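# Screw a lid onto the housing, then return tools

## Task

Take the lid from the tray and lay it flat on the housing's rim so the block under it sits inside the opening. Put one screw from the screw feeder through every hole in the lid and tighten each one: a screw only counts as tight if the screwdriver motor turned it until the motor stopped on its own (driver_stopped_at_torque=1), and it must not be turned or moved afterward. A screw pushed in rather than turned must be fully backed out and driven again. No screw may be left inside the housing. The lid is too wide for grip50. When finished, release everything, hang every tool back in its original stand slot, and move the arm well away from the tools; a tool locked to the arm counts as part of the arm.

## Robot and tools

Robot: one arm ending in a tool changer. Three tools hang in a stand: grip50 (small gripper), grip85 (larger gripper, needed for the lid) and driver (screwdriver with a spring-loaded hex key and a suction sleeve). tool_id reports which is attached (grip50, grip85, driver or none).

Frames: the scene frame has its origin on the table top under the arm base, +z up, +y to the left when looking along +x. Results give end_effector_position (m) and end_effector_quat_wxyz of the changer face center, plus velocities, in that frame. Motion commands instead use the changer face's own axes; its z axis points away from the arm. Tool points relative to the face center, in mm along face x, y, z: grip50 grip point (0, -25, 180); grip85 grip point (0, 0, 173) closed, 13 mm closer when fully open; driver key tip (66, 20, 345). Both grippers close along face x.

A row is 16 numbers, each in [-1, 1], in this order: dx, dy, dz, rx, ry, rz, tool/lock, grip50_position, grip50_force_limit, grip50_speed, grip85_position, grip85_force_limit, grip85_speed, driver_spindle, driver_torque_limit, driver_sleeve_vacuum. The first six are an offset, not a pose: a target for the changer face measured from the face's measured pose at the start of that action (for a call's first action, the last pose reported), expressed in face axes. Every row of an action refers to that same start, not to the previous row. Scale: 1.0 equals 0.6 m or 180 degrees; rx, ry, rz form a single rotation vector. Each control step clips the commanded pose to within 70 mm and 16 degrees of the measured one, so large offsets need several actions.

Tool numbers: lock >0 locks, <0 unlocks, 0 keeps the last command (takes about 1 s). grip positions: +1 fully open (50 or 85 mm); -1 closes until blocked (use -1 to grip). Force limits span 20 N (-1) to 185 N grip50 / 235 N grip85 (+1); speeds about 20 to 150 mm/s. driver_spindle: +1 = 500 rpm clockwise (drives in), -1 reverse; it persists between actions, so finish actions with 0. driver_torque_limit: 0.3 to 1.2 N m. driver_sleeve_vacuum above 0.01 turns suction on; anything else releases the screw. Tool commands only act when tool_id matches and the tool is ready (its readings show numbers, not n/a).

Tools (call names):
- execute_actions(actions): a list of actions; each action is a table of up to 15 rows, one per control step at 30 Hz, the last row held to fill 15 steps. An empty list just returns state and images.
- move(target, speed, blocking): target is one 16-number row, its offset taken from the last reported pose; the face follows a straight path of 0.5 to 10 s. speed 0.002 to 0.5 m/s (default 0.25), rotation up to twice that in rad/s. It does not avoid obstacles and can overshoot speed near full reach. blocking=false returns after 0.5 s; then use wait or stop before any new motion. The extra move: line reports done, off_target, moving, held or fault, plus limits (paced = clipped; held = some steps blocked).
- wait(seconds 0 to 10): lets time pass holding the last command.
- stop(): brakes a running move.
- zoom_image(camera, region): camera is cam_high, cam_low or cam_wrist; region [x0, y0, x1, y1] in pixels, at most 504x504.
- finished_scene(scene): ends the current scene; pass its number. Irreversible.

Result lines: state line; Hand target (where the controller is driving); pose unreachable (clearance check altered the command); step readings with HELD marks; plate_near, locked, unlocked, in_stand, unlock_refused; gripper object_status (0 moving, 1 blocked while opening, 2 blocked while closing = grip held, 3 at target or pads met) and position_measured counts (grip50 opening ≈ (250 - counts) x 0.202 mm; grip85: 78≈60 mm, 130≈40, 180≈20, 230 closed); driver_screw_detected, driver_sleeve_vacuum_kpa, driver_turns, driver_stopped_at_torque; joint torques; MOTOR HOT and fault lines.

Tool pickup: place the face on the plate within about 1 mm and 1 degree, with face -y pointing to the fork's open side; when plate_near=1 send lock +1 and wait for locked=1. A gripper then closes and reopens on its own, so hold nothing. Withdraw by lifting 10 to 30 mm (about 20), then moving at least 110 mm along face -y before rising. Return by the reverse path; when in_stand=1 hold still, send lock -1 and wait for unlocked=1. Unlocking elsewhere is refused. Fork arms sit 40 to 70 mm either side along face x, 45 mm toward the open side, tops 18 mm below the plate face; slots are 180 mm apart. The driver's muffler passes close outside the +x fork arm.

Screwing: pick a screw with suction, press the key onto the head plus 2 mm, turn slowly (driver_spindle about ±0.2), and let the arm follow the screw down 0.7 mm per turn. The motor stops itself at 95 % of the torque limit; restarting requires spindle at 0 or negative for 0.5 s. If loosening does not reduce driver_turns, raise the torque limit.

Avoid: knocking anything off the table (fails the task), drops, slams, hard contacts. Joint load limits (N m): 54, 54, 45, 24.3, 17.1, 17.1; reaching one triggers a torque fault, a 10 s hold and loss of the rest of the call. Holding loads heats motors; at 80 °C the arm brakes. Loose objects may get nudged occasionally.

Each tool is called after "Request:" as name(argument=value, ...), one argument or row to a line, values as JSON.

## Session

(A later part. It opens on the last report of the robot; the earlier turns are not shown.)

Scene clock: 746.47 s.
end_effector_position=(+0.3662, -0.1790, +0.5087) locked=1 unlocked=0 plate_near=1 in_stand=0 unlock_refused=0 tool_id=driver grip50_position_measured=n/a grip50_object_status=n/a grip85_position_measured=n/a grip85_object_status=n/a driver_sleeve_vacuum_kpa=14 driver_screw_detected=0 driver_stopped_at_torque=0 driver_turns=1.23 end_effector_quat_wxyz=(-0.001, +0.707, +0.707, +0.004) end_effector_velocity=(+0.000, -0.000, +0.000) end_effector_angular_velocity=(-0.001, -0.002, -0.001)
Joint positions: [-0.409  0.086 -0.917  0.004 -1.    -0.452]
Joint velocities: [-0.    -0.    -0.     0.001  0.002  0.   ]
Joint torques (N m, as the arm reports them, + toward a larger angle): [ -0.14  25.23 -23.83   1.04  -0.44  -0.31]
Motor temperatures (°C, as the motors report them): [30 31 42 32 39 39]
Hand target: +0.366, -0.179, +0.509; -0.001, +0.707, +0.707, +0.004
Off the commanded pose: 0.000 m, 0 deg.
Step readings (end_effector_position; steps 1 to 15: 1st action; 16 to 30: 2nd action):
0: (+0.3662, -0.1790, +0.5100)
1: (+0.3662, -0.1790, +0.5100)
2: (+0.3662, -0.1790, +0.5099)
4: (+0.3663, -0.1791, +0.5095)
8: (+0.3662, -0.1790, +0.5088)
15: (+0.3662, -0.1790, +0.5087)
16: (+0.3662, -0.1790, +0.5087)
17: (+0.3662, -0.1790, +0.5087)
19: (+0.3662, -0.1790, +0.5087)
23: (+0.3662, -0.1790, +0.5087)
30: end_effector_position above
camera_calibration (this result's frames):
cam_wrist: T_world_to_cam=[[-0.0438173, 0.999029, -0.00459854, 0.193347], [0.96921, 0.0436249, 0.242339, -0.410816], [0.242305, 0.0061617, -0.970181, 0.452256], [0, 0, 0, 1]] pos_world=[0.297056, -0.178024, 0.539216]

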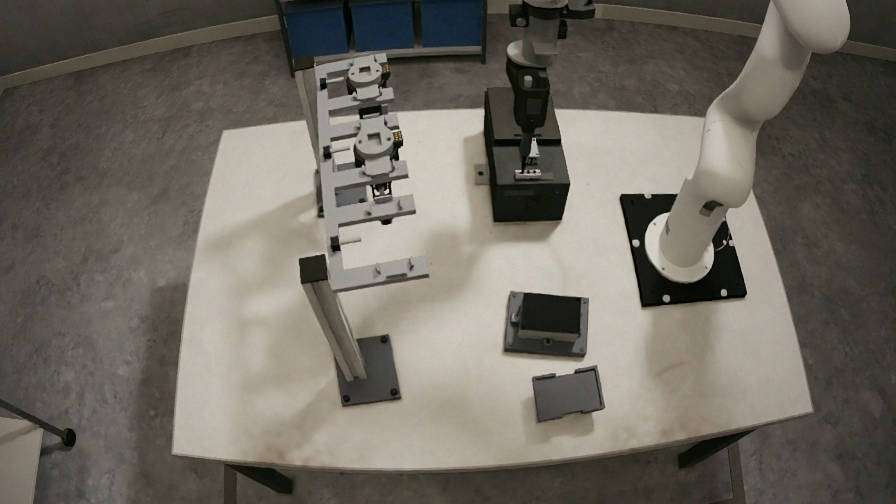

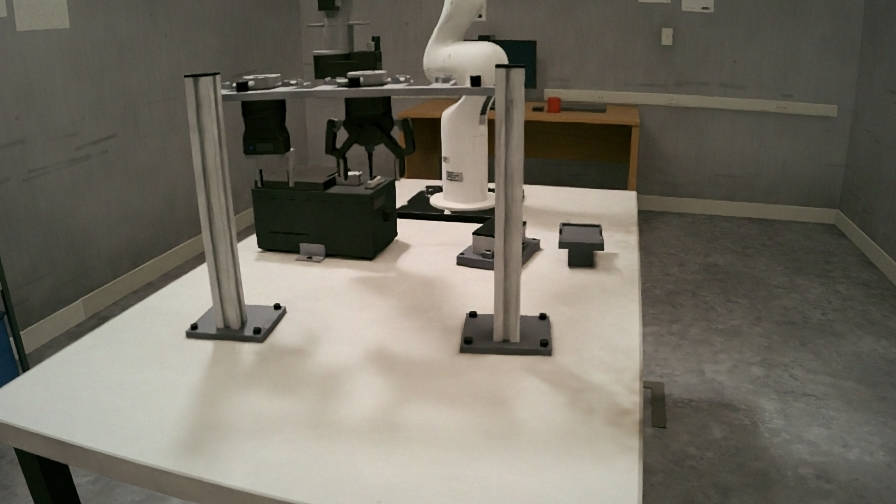

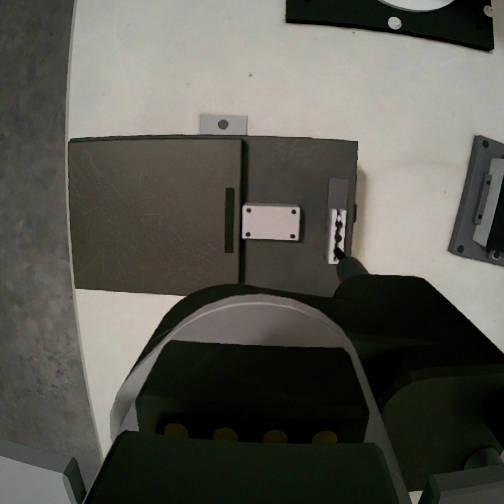

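Request:
execute_actions(
  actions=[
    [[0,-0.0003,-0.002,0,0,0,0,0,0,0,0,0,0,0,-1,1],[0,-0.0006,-0.004,0,0,0,0,0,0,0,0,0,0,0,-1,1],[0,-0.001,-0.006,0,0,0,0,0,0,0,0,0,0,0,-1,1],[0,-0.001,-0.008,0,0,0,0,0,0,0,0,0,0,0,-1,1]],
  ],
)

Request:
zoom_image(
  camera="cam_wrist",
  region=[315,225,355,265],
)

Request:
zoom_image(
  camera="cam_high",
  region=[505,150,555,190],
)

Scene clock: 784.60 s.
end_effector_position=(+0.3655, -0.1790, +0.5132) locked=1 unlocked=0 plate_near=1 in_stand=0 unlock_refused=0 tool_id=driver grip50_position_measured=n/a grip50_object_status=n/a grip85_position_measured=n/a grip85_object_status=n/a driver_sleeve_vacuum_kpa=14 driver_screw_detected=0 driver_stopped_at_torque=0 driver_turns=1.23 end_effector_quat_wxyz=(-0.001, +0.707, +0.707, +0.004) end_effector_velocity=(+0.001, -0.000, +0.002) end_effector_angular_velocity=(-0.002, -0.005, +0.000)
Joint positions: [-0.41   0.09  -0.923  0.004 -1.011 -0.453]
Joint velocities: [ 0.     0.001 -0.003  0.001  0.002  0.   ]
Joint torques (N m, as the arm reports them, + toward a larger angle): [ -1.02  28.76 -26.17   0.92  -0.11  -0.14]
Motor temperatures (°C, as the motors report them): [30 31 42 32 39 39]
Hand target: +0.366, -0.179, +0.513; -0.001, +0.707, +0.707, +0.004
Off the commanded pose: 0.000 m, 0 deg.
Step readings (end_effector_position):
0: (+0.3662, -0.1790, +0.5087)
1: (+0.3662, -0.1790, +0.5087)
2: (+0.3662, -0.1790, +0.5088)
4: (+0.3660, -0.1790, +0.5099)
8: (+0.3656, -0.1790, +0.5129)
15: end_effector_position above
camera_calibration (this result's frames):
cam_wrist: T_world_to_cam=[[-0.0439084, 0.999026, -0.00426654, 0.193188], [0.96939, 0.0436378, 0.241616, -0.410897], [0.241567, 0.00647304, -0.970363, 0.457207], [0, 0, 0, 1]] pos_world=[0.296356, -0.178028, 0.54376]

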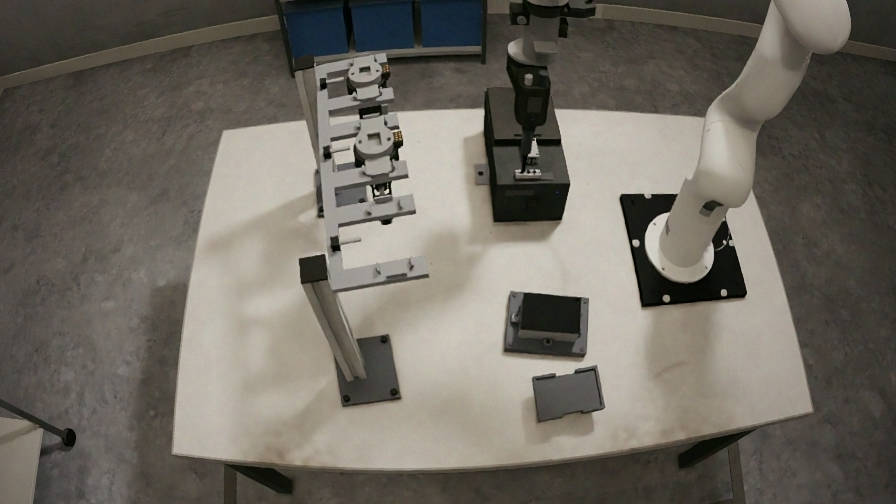

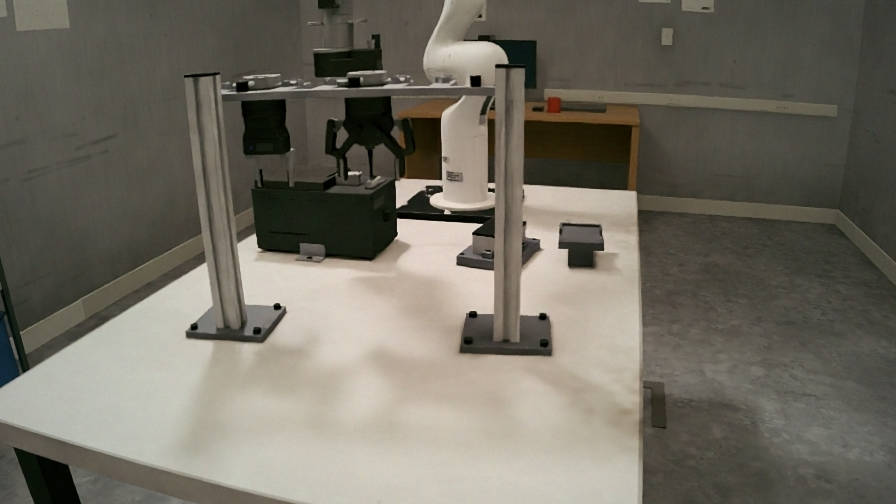

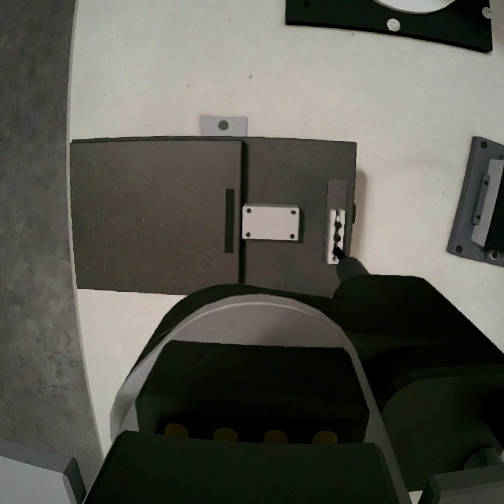

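Region (315, 225, 355, 265) of cam_wrist's 504x504 image, scaled by 12.600, with more detail than that image has.

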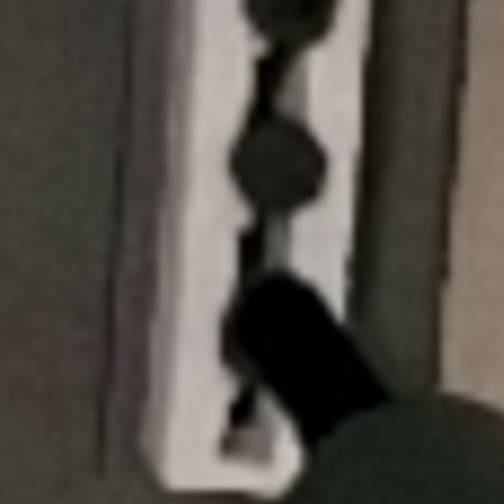

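Region (505, 150, 555, 190) of cam_high's 896x504 image, scaled by 10.080, with more detail than that image has; it fills the top 403 rows of this view, and the rest is white.

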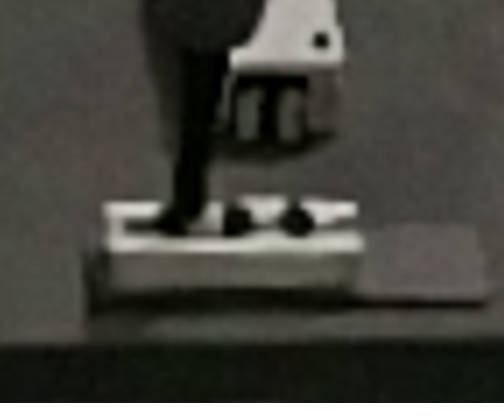

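Request:
execute_actions(
  actions=[
    [[-0.0005,0.001,0,0,0,0,0,0,0,0,0,0,0,0,-1,1],[-0.001,0.0022,0,0,0,0,0,0,0,0,0,0,0,0,-1,1]],
  ],
)

Request:
zoom_image(
  camera="cam_wrist",
  region=[315,225,355,265],
)

Request:
zoom_image(
  camera="cam_high",
  region=[505,150,555,190],
)

Scene clock: 798.37 s.
end_effector_position=(+0.3668, -0.1796, +0.5132) locked=1 unlocked=0 plate_near=1 in_stand=0 unlock_refused=0 tool_id=driver grip50_position_measured=n/a grip50_object_status=n/a grip85_position_measured=n/a grip85_object_status=n/a driver_sleeve_vacuum_kpa=14 driver_screw_detected=0 driver_stopped_at_torque=0 driver_turns=1.23 end_effector_quat_wxyz=(-0.001, +0.707, +0.707, +0.004) end_effector_velocity=(+0.000, -0.001, -0.000) end_effector_angular_velocity=(-0.000, -0.001, -0.002)
Joint positions: [-0.41   0.087 -0.927  0.004 -1.011 -0.453]
Joint velocities: [-0.001 -0.    -0.     0.     0.001  0.   ]
Joint torques (N m, as the arm reports them, + toward a larger angle): [ -2.06  27.97 -26.06   0.87   0.01  -0.35]
Motor temperatures (°C, as the motors report them): [30 31 42 32 39 39]
Hand target: +0.367, -0.180, +0.513; -0.001, +0.707, +0.707, +0.004
Off the commanded pose: 0.000 m, 0 deg.
Step readings (end_effector_position):
0: (+0.3656, -0.1791, +0.5135)
1: (+0.3656, -0.1791, +0.5135)
2: (+0.3657, -0.1791, +0.5135)
4: (+0.3662, -0.1793, +0.5133)
8: (+0.3668, -0.1796, +0.5132)
15: end_effector_position above
camera_calibration (this result's frames):
cam_wrist: T_world_to_cam=[[-0.0439118, 0.999026, -0.00423978, 0.193824], [0.969396, 0.0436348, 0.241592, -0.412134], [0.241542, 0.00649872, -0.970369, 0.456923], [0, 0, 0, 1]] pos_world=[0.297666, -0.178621, 0.543774]

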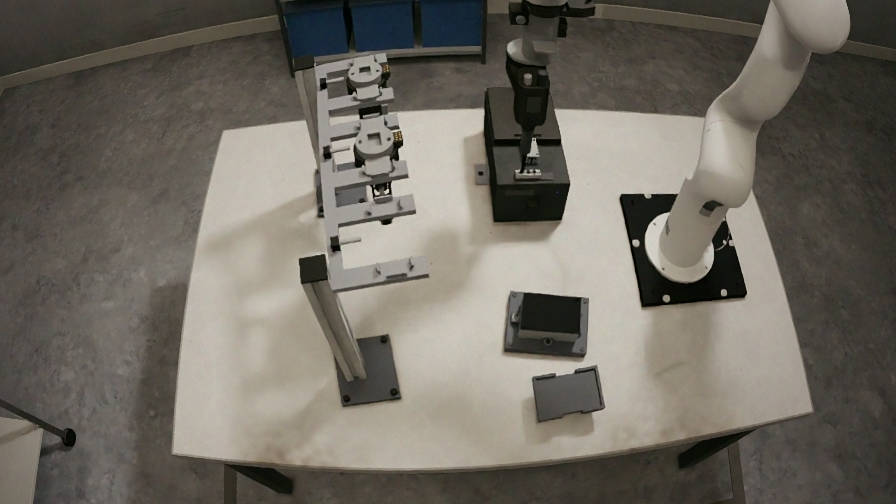

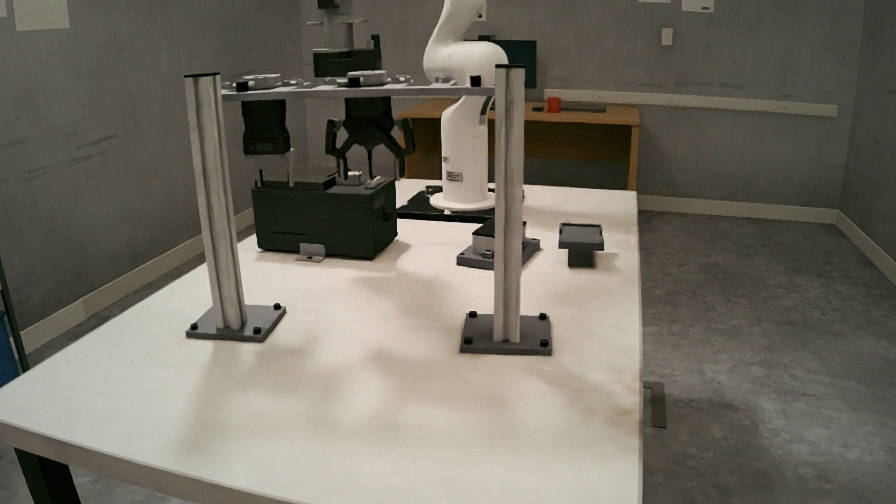

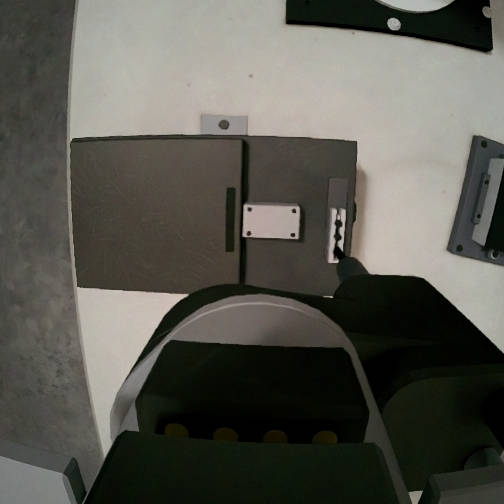

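Region (315, 225, 355, 265) of cam_wrist's 504x504 image, scaled by 12.600, with more detail than that image has.

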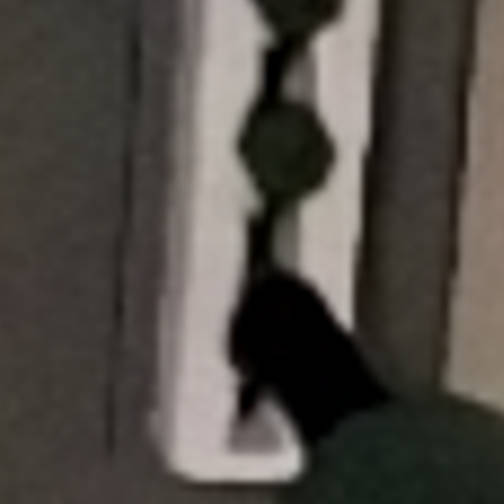

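Region (505, 150, 555, 190) of cam_high's 896x504 image, scaled by 10.080, with more detail than that image has; it fills the top 403 rows of this view, and the rest is white.

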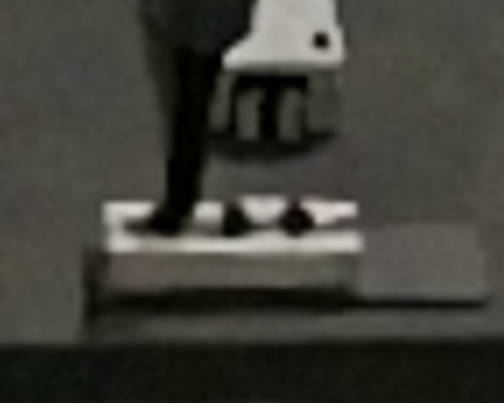

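Request:
execute_actions(
  actions=[
    [[0,0,0.001,0,0,0,0,0,0,0,0,0,0,0.1,-1,1],[0,0,0.002,0,0,0,0,0,0,0,0,0,0,0.1,-1,1],[0,0,0.003,0,0,0,0,0,0,0,0,0,0,0.1,-1,1],[0,0,0.004,0,0,0,0,0,0,0,0,0,0,0.1,-1,1],[0,0,0.005,0,0,0,0,0,0,0,0,0,0,0.1,-1,1],[0,0,0.006,0,0,0,0,0,0,0,0,0,0,0.1,-1,1]],
    [[0,0,0,0,0,0,0,0,0,0,0,0,0,0.1,-1,1]],
    [[0,0,0,0,0,0,0,0,0,0,0,0,0,0,-1,1]],
  ],
)

Scene clock: 810.10 s.
end_effector_position=(+0.3668, -0.1796, +0.5097) locked=1 unlocked=0 plate_near=1 in_stand=0 unlock_refused=0 tool_id=driver grip50_position_measured=n/a grip50_object_status=n/a grip85_position_measured=n/a grip85_object_status=n/a driver_sleeve_vacuum_kpa=14 driver_screw_detected=0 driver_stopped_at_torque=0 driver_turns=2.05 end_effector_quat_wxyz=(-0.001, +0.707, +0.707, +0.004) end_effector_velocity=(-0.000, -0.000, -0.000) end_effector_angular_velocity=(+0.001, +0.000, -0.002)
Joint positions: [-0.41   0.084 -0.921  0.004 -1.003 -0.453]
Joint velocities: [-0.001  0.001  0.001  0.001 -0.     0.   ]
Joint torques (N m, as the arm reports them, + toward a larger angle): [ -2.51  26.67 -24.89   0.36   0.69  -0.16]
Motor temperatures (°C, as the motors report them): [30 31 42 32 39 39]
Hand target: +0.367, -0.180, +0.510; -0.001, +0.707, +0.707, +0.004
Off the commanded pose: 0.000 m, 0 deg.
Step readings (end_effector_position; steps 1 to 15: 1st action; 16 to 30: 2nd action; 31 to 45: 3rd action):
0: (+0.3668, -0.1796, +0.5132)
1: (+0.3668, -0.1796, +0.5132)
2: (+0.3668, -0.1796, +0.5131)
4: (+0.3669, -0.1796, +0.5126)
8: (+0.3668, -0.1796, +0.5106)
15: (+0.3668, -0.1796, +0.5097)
16: (+0.3668, -0.1796, +0.5097)
17: (+0.3668, -0.1796, +0.5097)
19: (+0.3668, -0.1796, +0.5097)
23: (+0.3668, -0.1796, +0.5097)
30: (+0.3668, -0.1796, +0.5097)
31: (+0.3668, -0.1796, +0.5097)
32: (+0.3668, -0.1796, +0.5097)
34: (+0.3668, -0.1796, +0.5097)
38: (+0.3668, -0.1796, +0.5097)
45: end_effector_position above
camera_calibration (this result's frames):
cam_wrist: T_world_to_cam=[[-0.0439309, 0.999026, -0.00415247, 0.193725], [0.969427, 0.043633, 0.241471, -0.411221], [0.241417, 0.00658251, -0.970399, 0.453618], [0, 0, 0, 1]] pos_world=[0.297648, -0.17858, 0.540293]

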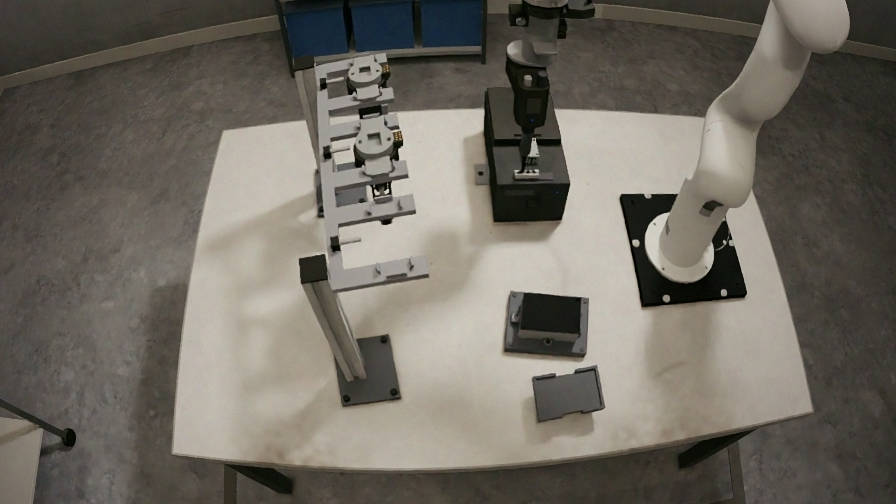

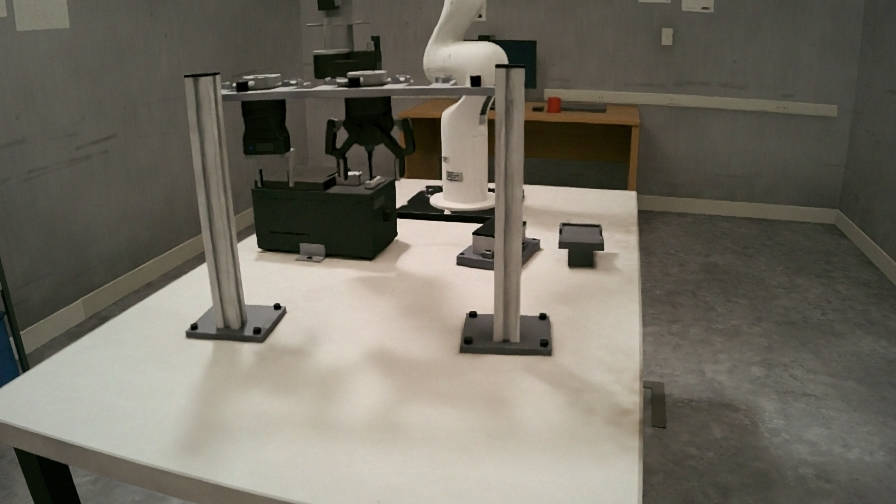

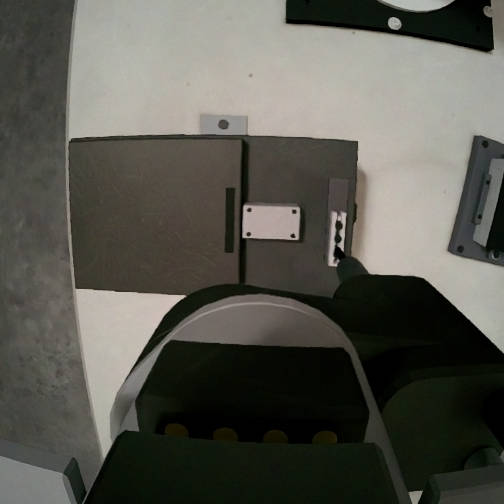

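Request:
zoom_image(
  camera="cam_wrist",
  region=[315,225,355,265],
)

Request:
zoom_image(
  camera="cam_high",
  region=[505,150,555,190],
)

Region (315, 225, 355, 265) of cam_wrist's 504x504 image, scaled by 12.600, with more detail than that image has.

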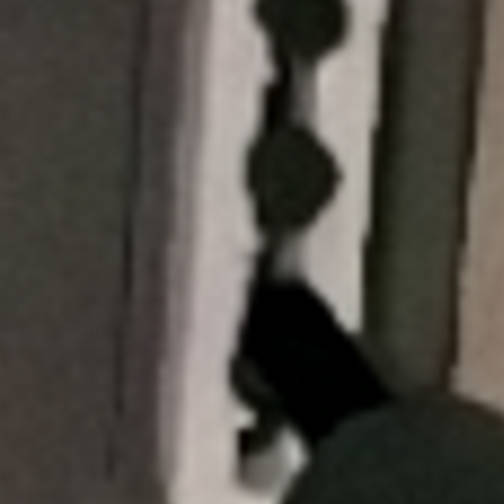

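Region (505, 150, 555, 190) of cam_high's 896x504 image, scaled by 10.080, with more detail than that image has; it fills the top 403 rows of this view, and the rest is white.

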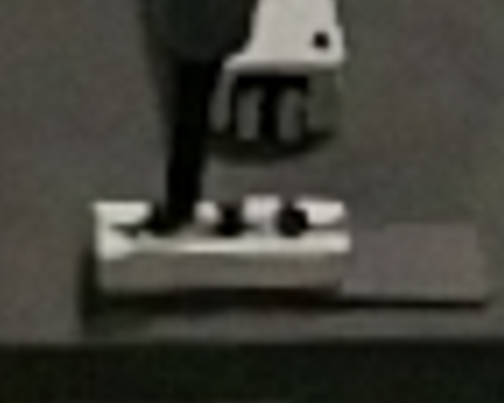

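Request:
execute_actions(
  actions=[
    [[0,0.0005,-0.002,0,0,0,0,0,0,0,0,0,0,0,-1,1],[0,0.001,-0.004,0,0,0,0,0,0,0,0,0,0,0,-1,1],[0,0.002,-0.006,0,0,0,0,0,0,0,0,0,0,0,-1,1],[0,0.003,-0.008,0,0,0,0,0,0,0,0,0,0,0,-1,1],[0,0.0035,-0.008,0,0,0,0,0,0,0,0,0,0,0,-1,1]],
  ],
)

Request:
zoom_image(
  camera="cam_wrist",
  region=[315,225,355,265],
)

Request:
zoom_image(
  camera="cam_high",
  region=[505,150,555,190],
)

Scene clock: 841.00 s.
end_effector_position=(+0.3689, -0.1796, +0.5144) locked=1 unlocked=0 plate_near=1 in_stand=0 unlock_refused=0 tool_id=driver grip50_position_measured=n/a grip50_object_status=n/a grip85_position_measured=n/a grip85_object_status=n/a driver_sleeve_vacuum_kpa=40 driver_screw_detected=1 driver_stopped_at_torque=0 driver_turns=2.05 end_effector_quat_wxyz=(-0.001, +0.707, +0.707, +0.004) end_effector_velocity=(+0.000, -0.000, +0.001) end_effector_angular_velocity=(-0.000, -0.001, +0.000)
Joint positions: [-0.408  0.082 -0.933  0.004 -1.014 -0.45 ]
Joint velocities: [ 0.     0.    -0.002  0.    -0.002 -0.   ]
Joint torques (N m, as the arm reports them, + toward a larger angle): [ -0.71  29.14 -26.38   0.96  -0.07  -0.25]
Motor temperatures (°C, as the motors report them): [30 31 42 32 39 39]
Hand target: +0.369, -0.180, +0.515; -0.001, +0.707, +0.707, +0.004
Off the commanded pose: 0.000 m, 0 deg.
Step readings (end_effector_position):
0: (+0.3668, -0.1796, +0.5097)
1: (+0.3668, -0.1796, +0.5097)
2: (+0.3668, -0.1796, +0.5098)
4: (+0.3671, -0.1796, +0.5110)
8: (+0.3687, -0.1797, +0.5138)
15: end_effector_position above
camera_calibration (this result's frames):
cam_wrist: T_world_to_cam=[[-0.043926, 0.999026, -0.00417552, 0.193893], [0.969428, 0.0436338, 0.241464, -0.414363], [0.241411, 0.00655868, -0.970401, 0.457635], [0, 0, 0, 1]] pos_world=[0.299734, -0.178626, 0.544952]

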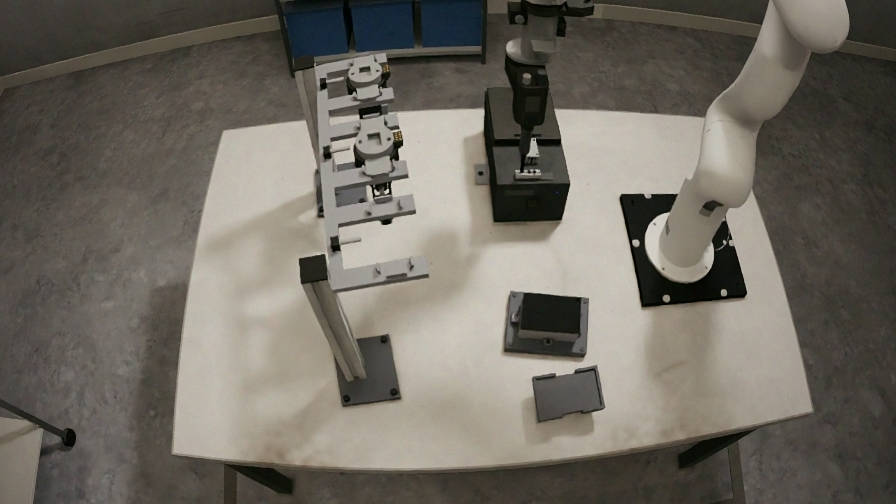

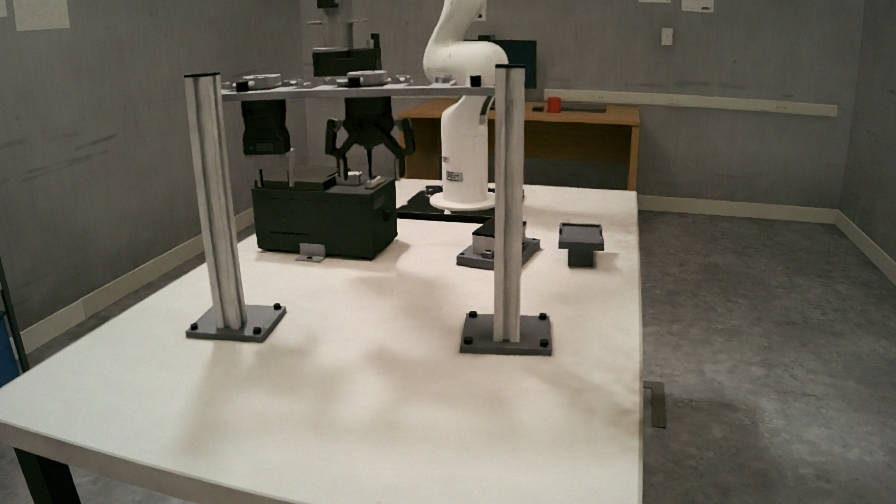

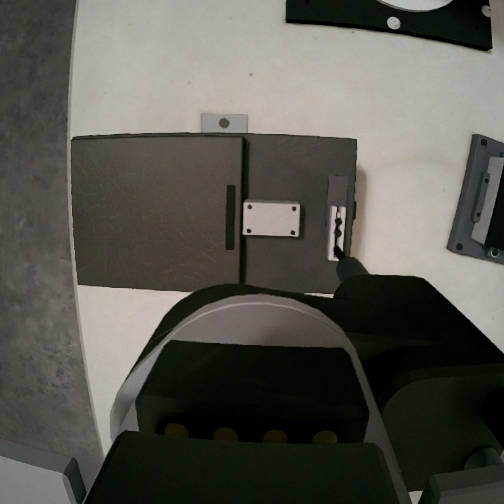

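Region (315, 225, 355, 265) of cam_wrist's 504x504 image, scaled by 12.600, with more detail than that image has.

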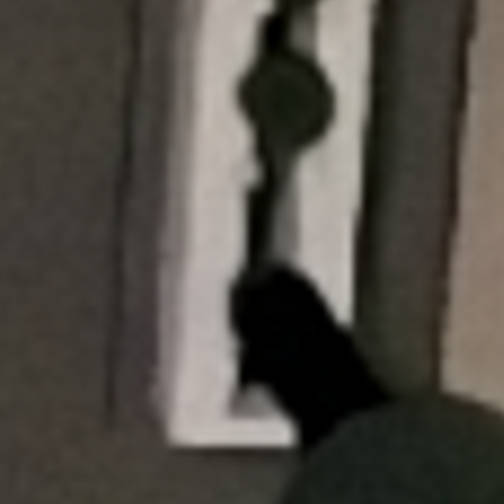

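Region (505, 150, 555, 190) of cam_high's 896x504 image, scaled by 10.080, with more detail than that image has; it fills the top 403 rows of this view, and the rest is white.

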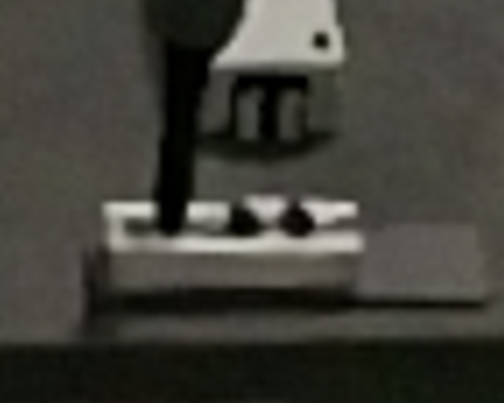

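Request:
move(
  target=[0,0,-0.06,0,0,0,0,0,0,0,0,0,0,0,-1,1],
  speed=0.04,
)

Request:
zoom_image(
  camera="cam_high",
  region=[495,120,575,190],
)

Scene clock: 847.03 s.
end_effector_position=(+0.3688, -0.1799, +0.5502) locked=1 unlocked=0 plate_near=1 in_stand=0 unlock_refused=0 tool_id=driver grip50_position_measured=n/a grip50_object_status=n/a grip85_position_measured=n/a grip85_object_status=n/a driver_sleeve_vacuum_kpa=40 driver_screw_detected=1 driver_stopped_at_torque=0 driver_turns=2.05 end_effector_quat_wxyz=(-0.002, +0.707, +0.708, +0.004) end_effector_velocity=(-0.000, -0.000, +0.001) end_effector_angular_velocity=(+0.001, +0.002, -0.002)
Joint positions: [-0.408  0.099 -0.998  0.004 -1.096 -0.45 ]
Joint velocities: [-0.001  0.    -0.001  0.    -0.004  0.   ]
Joint torques (N m, as the arm reports them, + toward a larger angle): [ -2.28  27.43 -26.32   1.24   0.05  -0.25]
Motor temperatures (°C, as the motors report them): [30 31 42 32 39 39]
Hand target: +0.369, -0.180, +0.550; -0.001, +0.707, +0.708, +0.004
Off the commanded pose: 0.000 m, 0 deg.
move: done
camera_calibration (this result's frames):
cam_wrist: T_world_to_cam=[[-0.0440538, 0.999021, -0.00402624, 0.194237], [0.969459, 0.0437228, 0.241323, -0.422829], [0.241263, 0.00672791, -0.970436, 0.492562], [0, 0, 0, 1]] pos_world=[0.299635, -0.178873, 0.580821]

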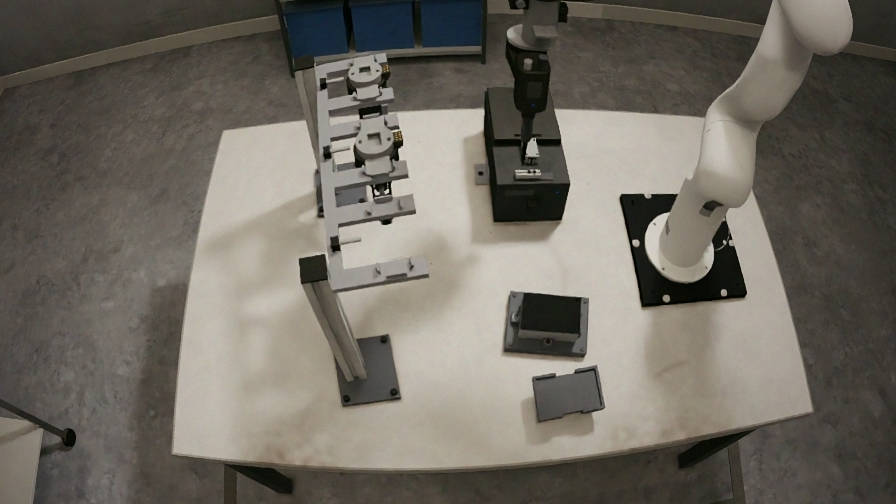

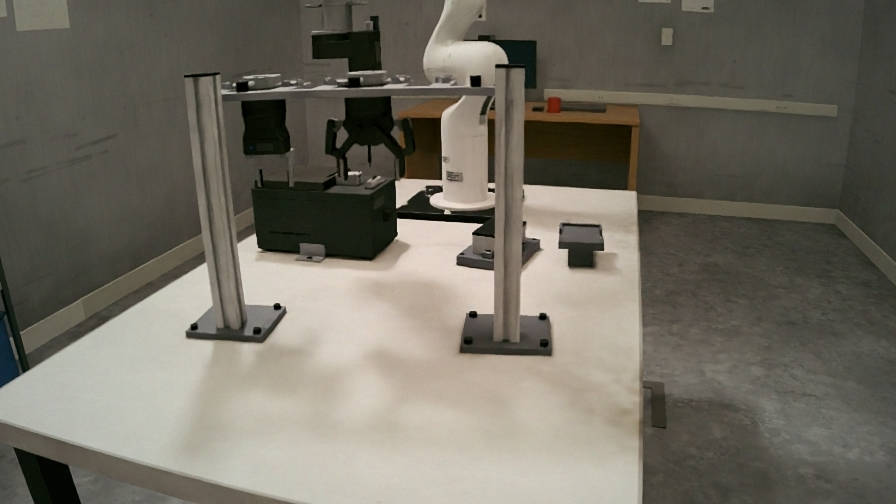

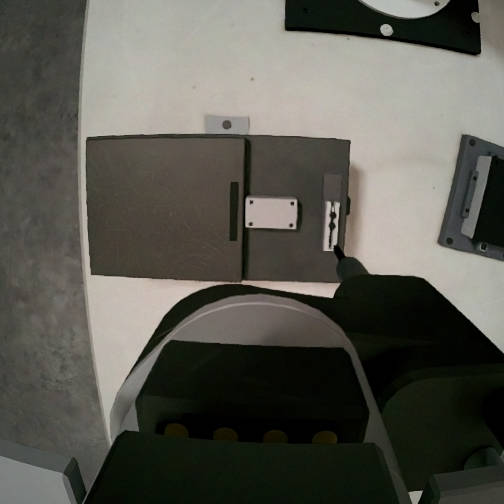

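Region (495, 120, 575, 190) of cam_high's 896x504 image, scaled by 6.300, with more detail than that image has; it fills the top 441 rows of this view, and the rest is white.

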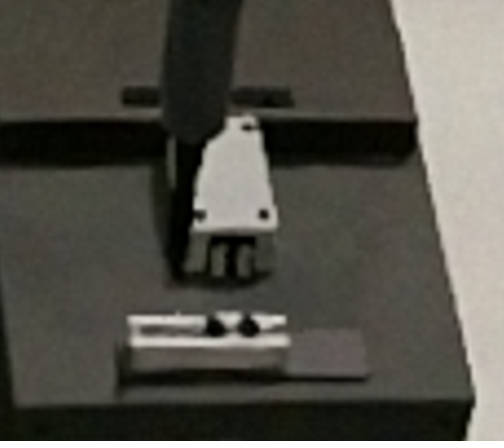

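Request:
move(
  target=[0.4965,0.0303,0.1753,0,0,0,0,0,0,0,0,0,0,0,-1,1],
  speed=0.15,
)

Request:
zoom_image(
  camera="cam_wrist",
  region=[280,190,400,290],
)

Request:
zoom_image(
  camera="cam_high",
  region=[490,270,610,360],
)

Scene clock: 875.20 s.
end_effector_position=(+0.3872, +0.1187, +0.4474) locked=1 unlocked=0 plate_near=1 in_stand=0 unlock_refused=0 tool_id=driver grip50_position_measured=n/a grip50_object_status=n/a grip85_position_measured=n/a grip85_object_status=n/a driver_sleeve_vacuum_kpa=40 driver_screw_detected=1 driver_stopped_at_torque=0 driver_turns=2.05 end_effector_quat_wxyz=(-0.002, +0.707, +0.707, +0.004) end_effector_velocity=(+0.000, +0.001, -0.001) end_effector_angular_velocity=(-0.000, -0.000, -0.002)
Joint positions: [ 0.342  0.036 -0.818  0.003 -0.851  0.3  ]
Joint velocities: [ 0.001 -0.002 -0.    -0.     0.002  0.003]
Joint torques (N m, as the arm reports them, + toward a larger angle): [ -1.    32.37 -25.92   0.71   0.8   -0.29]
Motor temperatures (°C, as the motors report them): [30 31 42 32 39 39]
Hand target: +0.387, +0.119, +0.447; -0.002, +0.707, +0.707, +0.004
Off the commanded pose: 0.000 m, 0 deg.
move: done
camera_calibration (this result's frames):
cam_wrist: T_world_to_cam=[[-0.0435481, 0.999046, -0.00310966, -0.104206], [0.969698, 0.0430174, 0.240488, -0.428569], [0.240393, 0.00745738, -0.970647, 0.386652], [0, 0, 0, 1]] pos_world=[0.318096, 0.119659, 0.478045]

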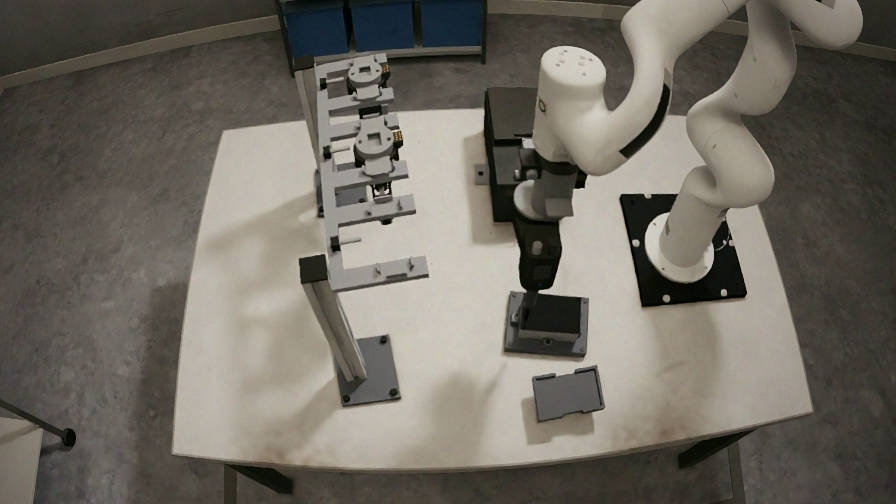

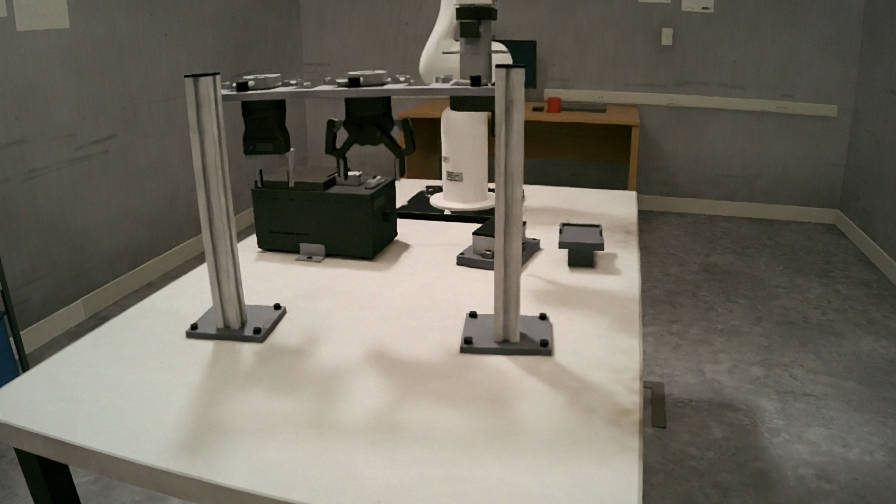

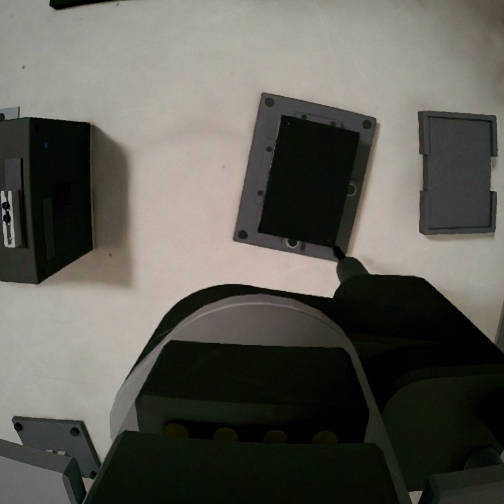

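Region (280, 190, 400, 290) of cam_wrist's 504x504 image, scaled by 4.200, with more detail than that image has.

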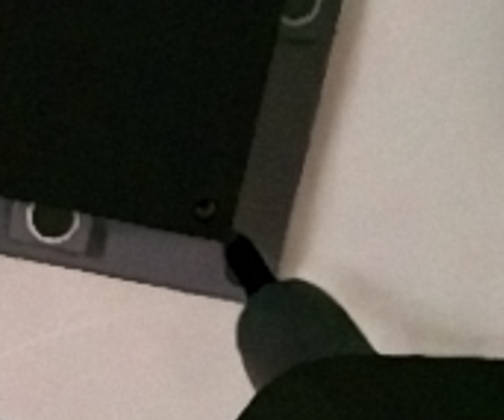

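Region (490, 270, 610, 360) of cam_high's 896x504 image, scaled by 4.200, with more detail than that image has; it fills the top 378 rows of this view, and the rest is white.

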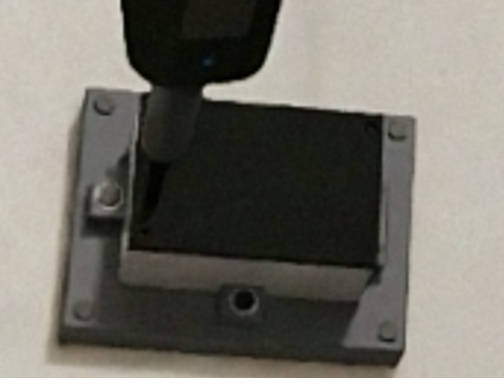

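Request:
move(
  target=[-0.0033,-0.002,0.025,0,0,0,0,0,0,0,0,0,0,0,-1,1],
  speed=0.04,
)

Request:
zoom_image(
  camera="cam_wrist",
  region=[310,220,370,270],
)

Request:
zoom_image(
  camera="cam_high",
  region=[505,295,555,335],
)

Scene clock: 891.87 s.
end_effector_position=(+0.3861, +0.1168, +0.4325) locked=1 unlocked=0 plate_near=1 in_stand=0 unlock_refused=0 tool_id=driver grip50_position_measured=n/a grip50_object_status=n/a grip85_position_measured=n/a grip85_object_status=n/a driver_sleeve_vacuum_kpa=40 driver_screw_detected=1 driver_stopped_at_torque=0 driver_turns=2.05 end_effector_quat_wxyz=(-0.002, +0.707, +0.707, +0.004) end_effector_velocity=(+0.000, -0.000, -0.000) end_effector_angular_velocity=(+0.000, -0.001, +0.001)
Joint positions: [ 0.338  0.024 -0.793  0.003 -0.814  0.296]
Joint velocities: [-0.    -0.     0.001 -0.     0.002 -0.001]
Joint torques (N m, as the arm reports them, + toward a larger angle): [ -1.8   30.37 -25.34   0.76   0.64  -0.27]
Motor temperatures (°C, as the motors report them): [30 31 42 32 39 39]
Hand target: +0.386, +0.117, +0.432; -0.002, +0.707, +0.707, +0.004
Off the commanded pose: 0.000 m, 0 deg.
move: done
camera_calibration (this result's frames):
cam_wrist: T_world_to_cam=[[-0.0434961, 0.999049, -0.00311646, -0.102468], [0.969664, 0.0429674, 0.240635, -0.423856], [0.24054, 0.00744479, -0.970611, 0.372401], [0, 0, 0, 1]] pos_world=[0.316964, 0.11781, 0.463132]

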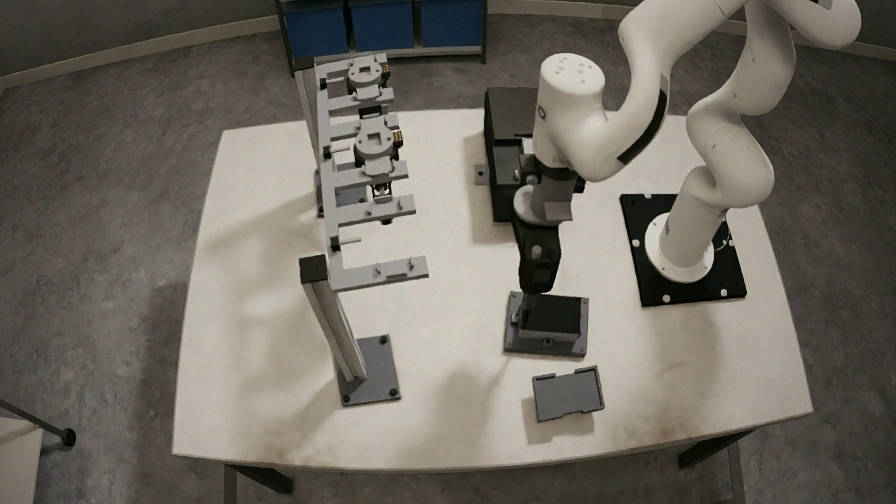

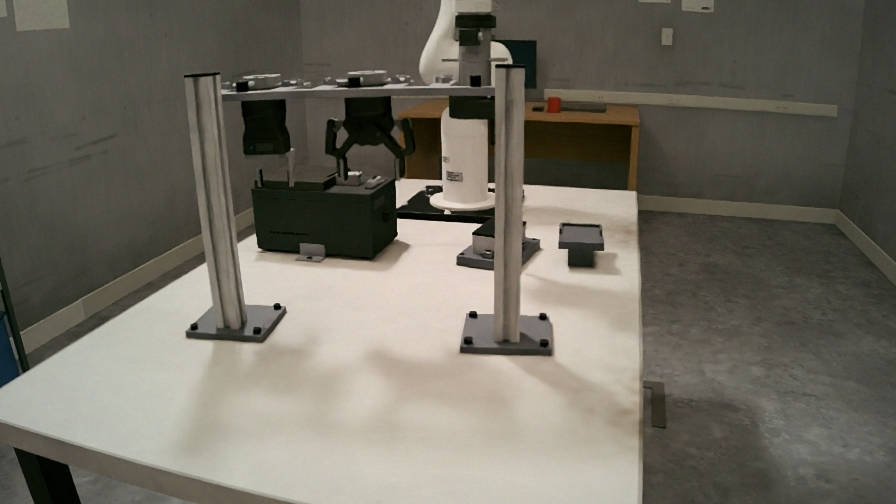

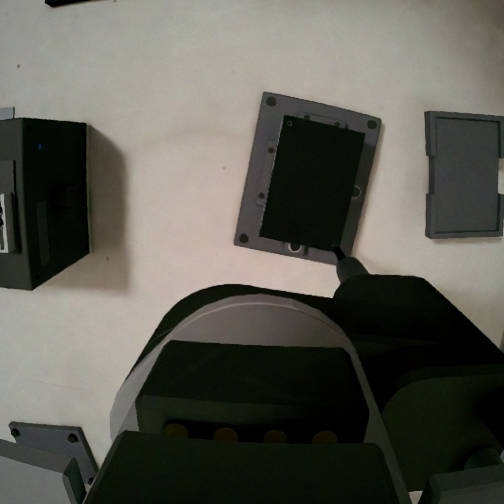

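Region (310, 220, 370, 270) of cam_wrist's 504x504 image, scaled by 8.400, with more detail than that image has.

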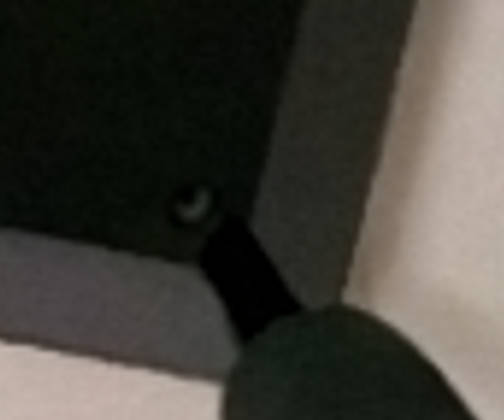

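Region (505, 295, 555, 335) of cam_high's 896x504 image, scaled by 10.080, with more detail than that image has; it fills the top 403 rows of this view, and the rest is white.

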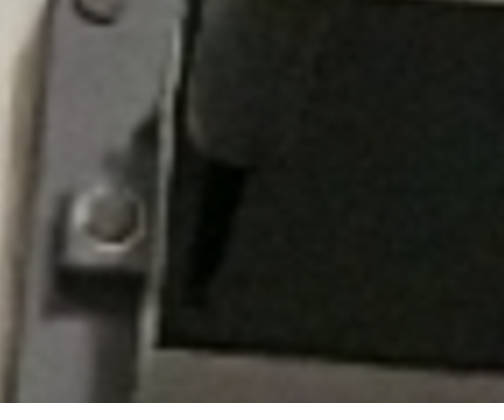

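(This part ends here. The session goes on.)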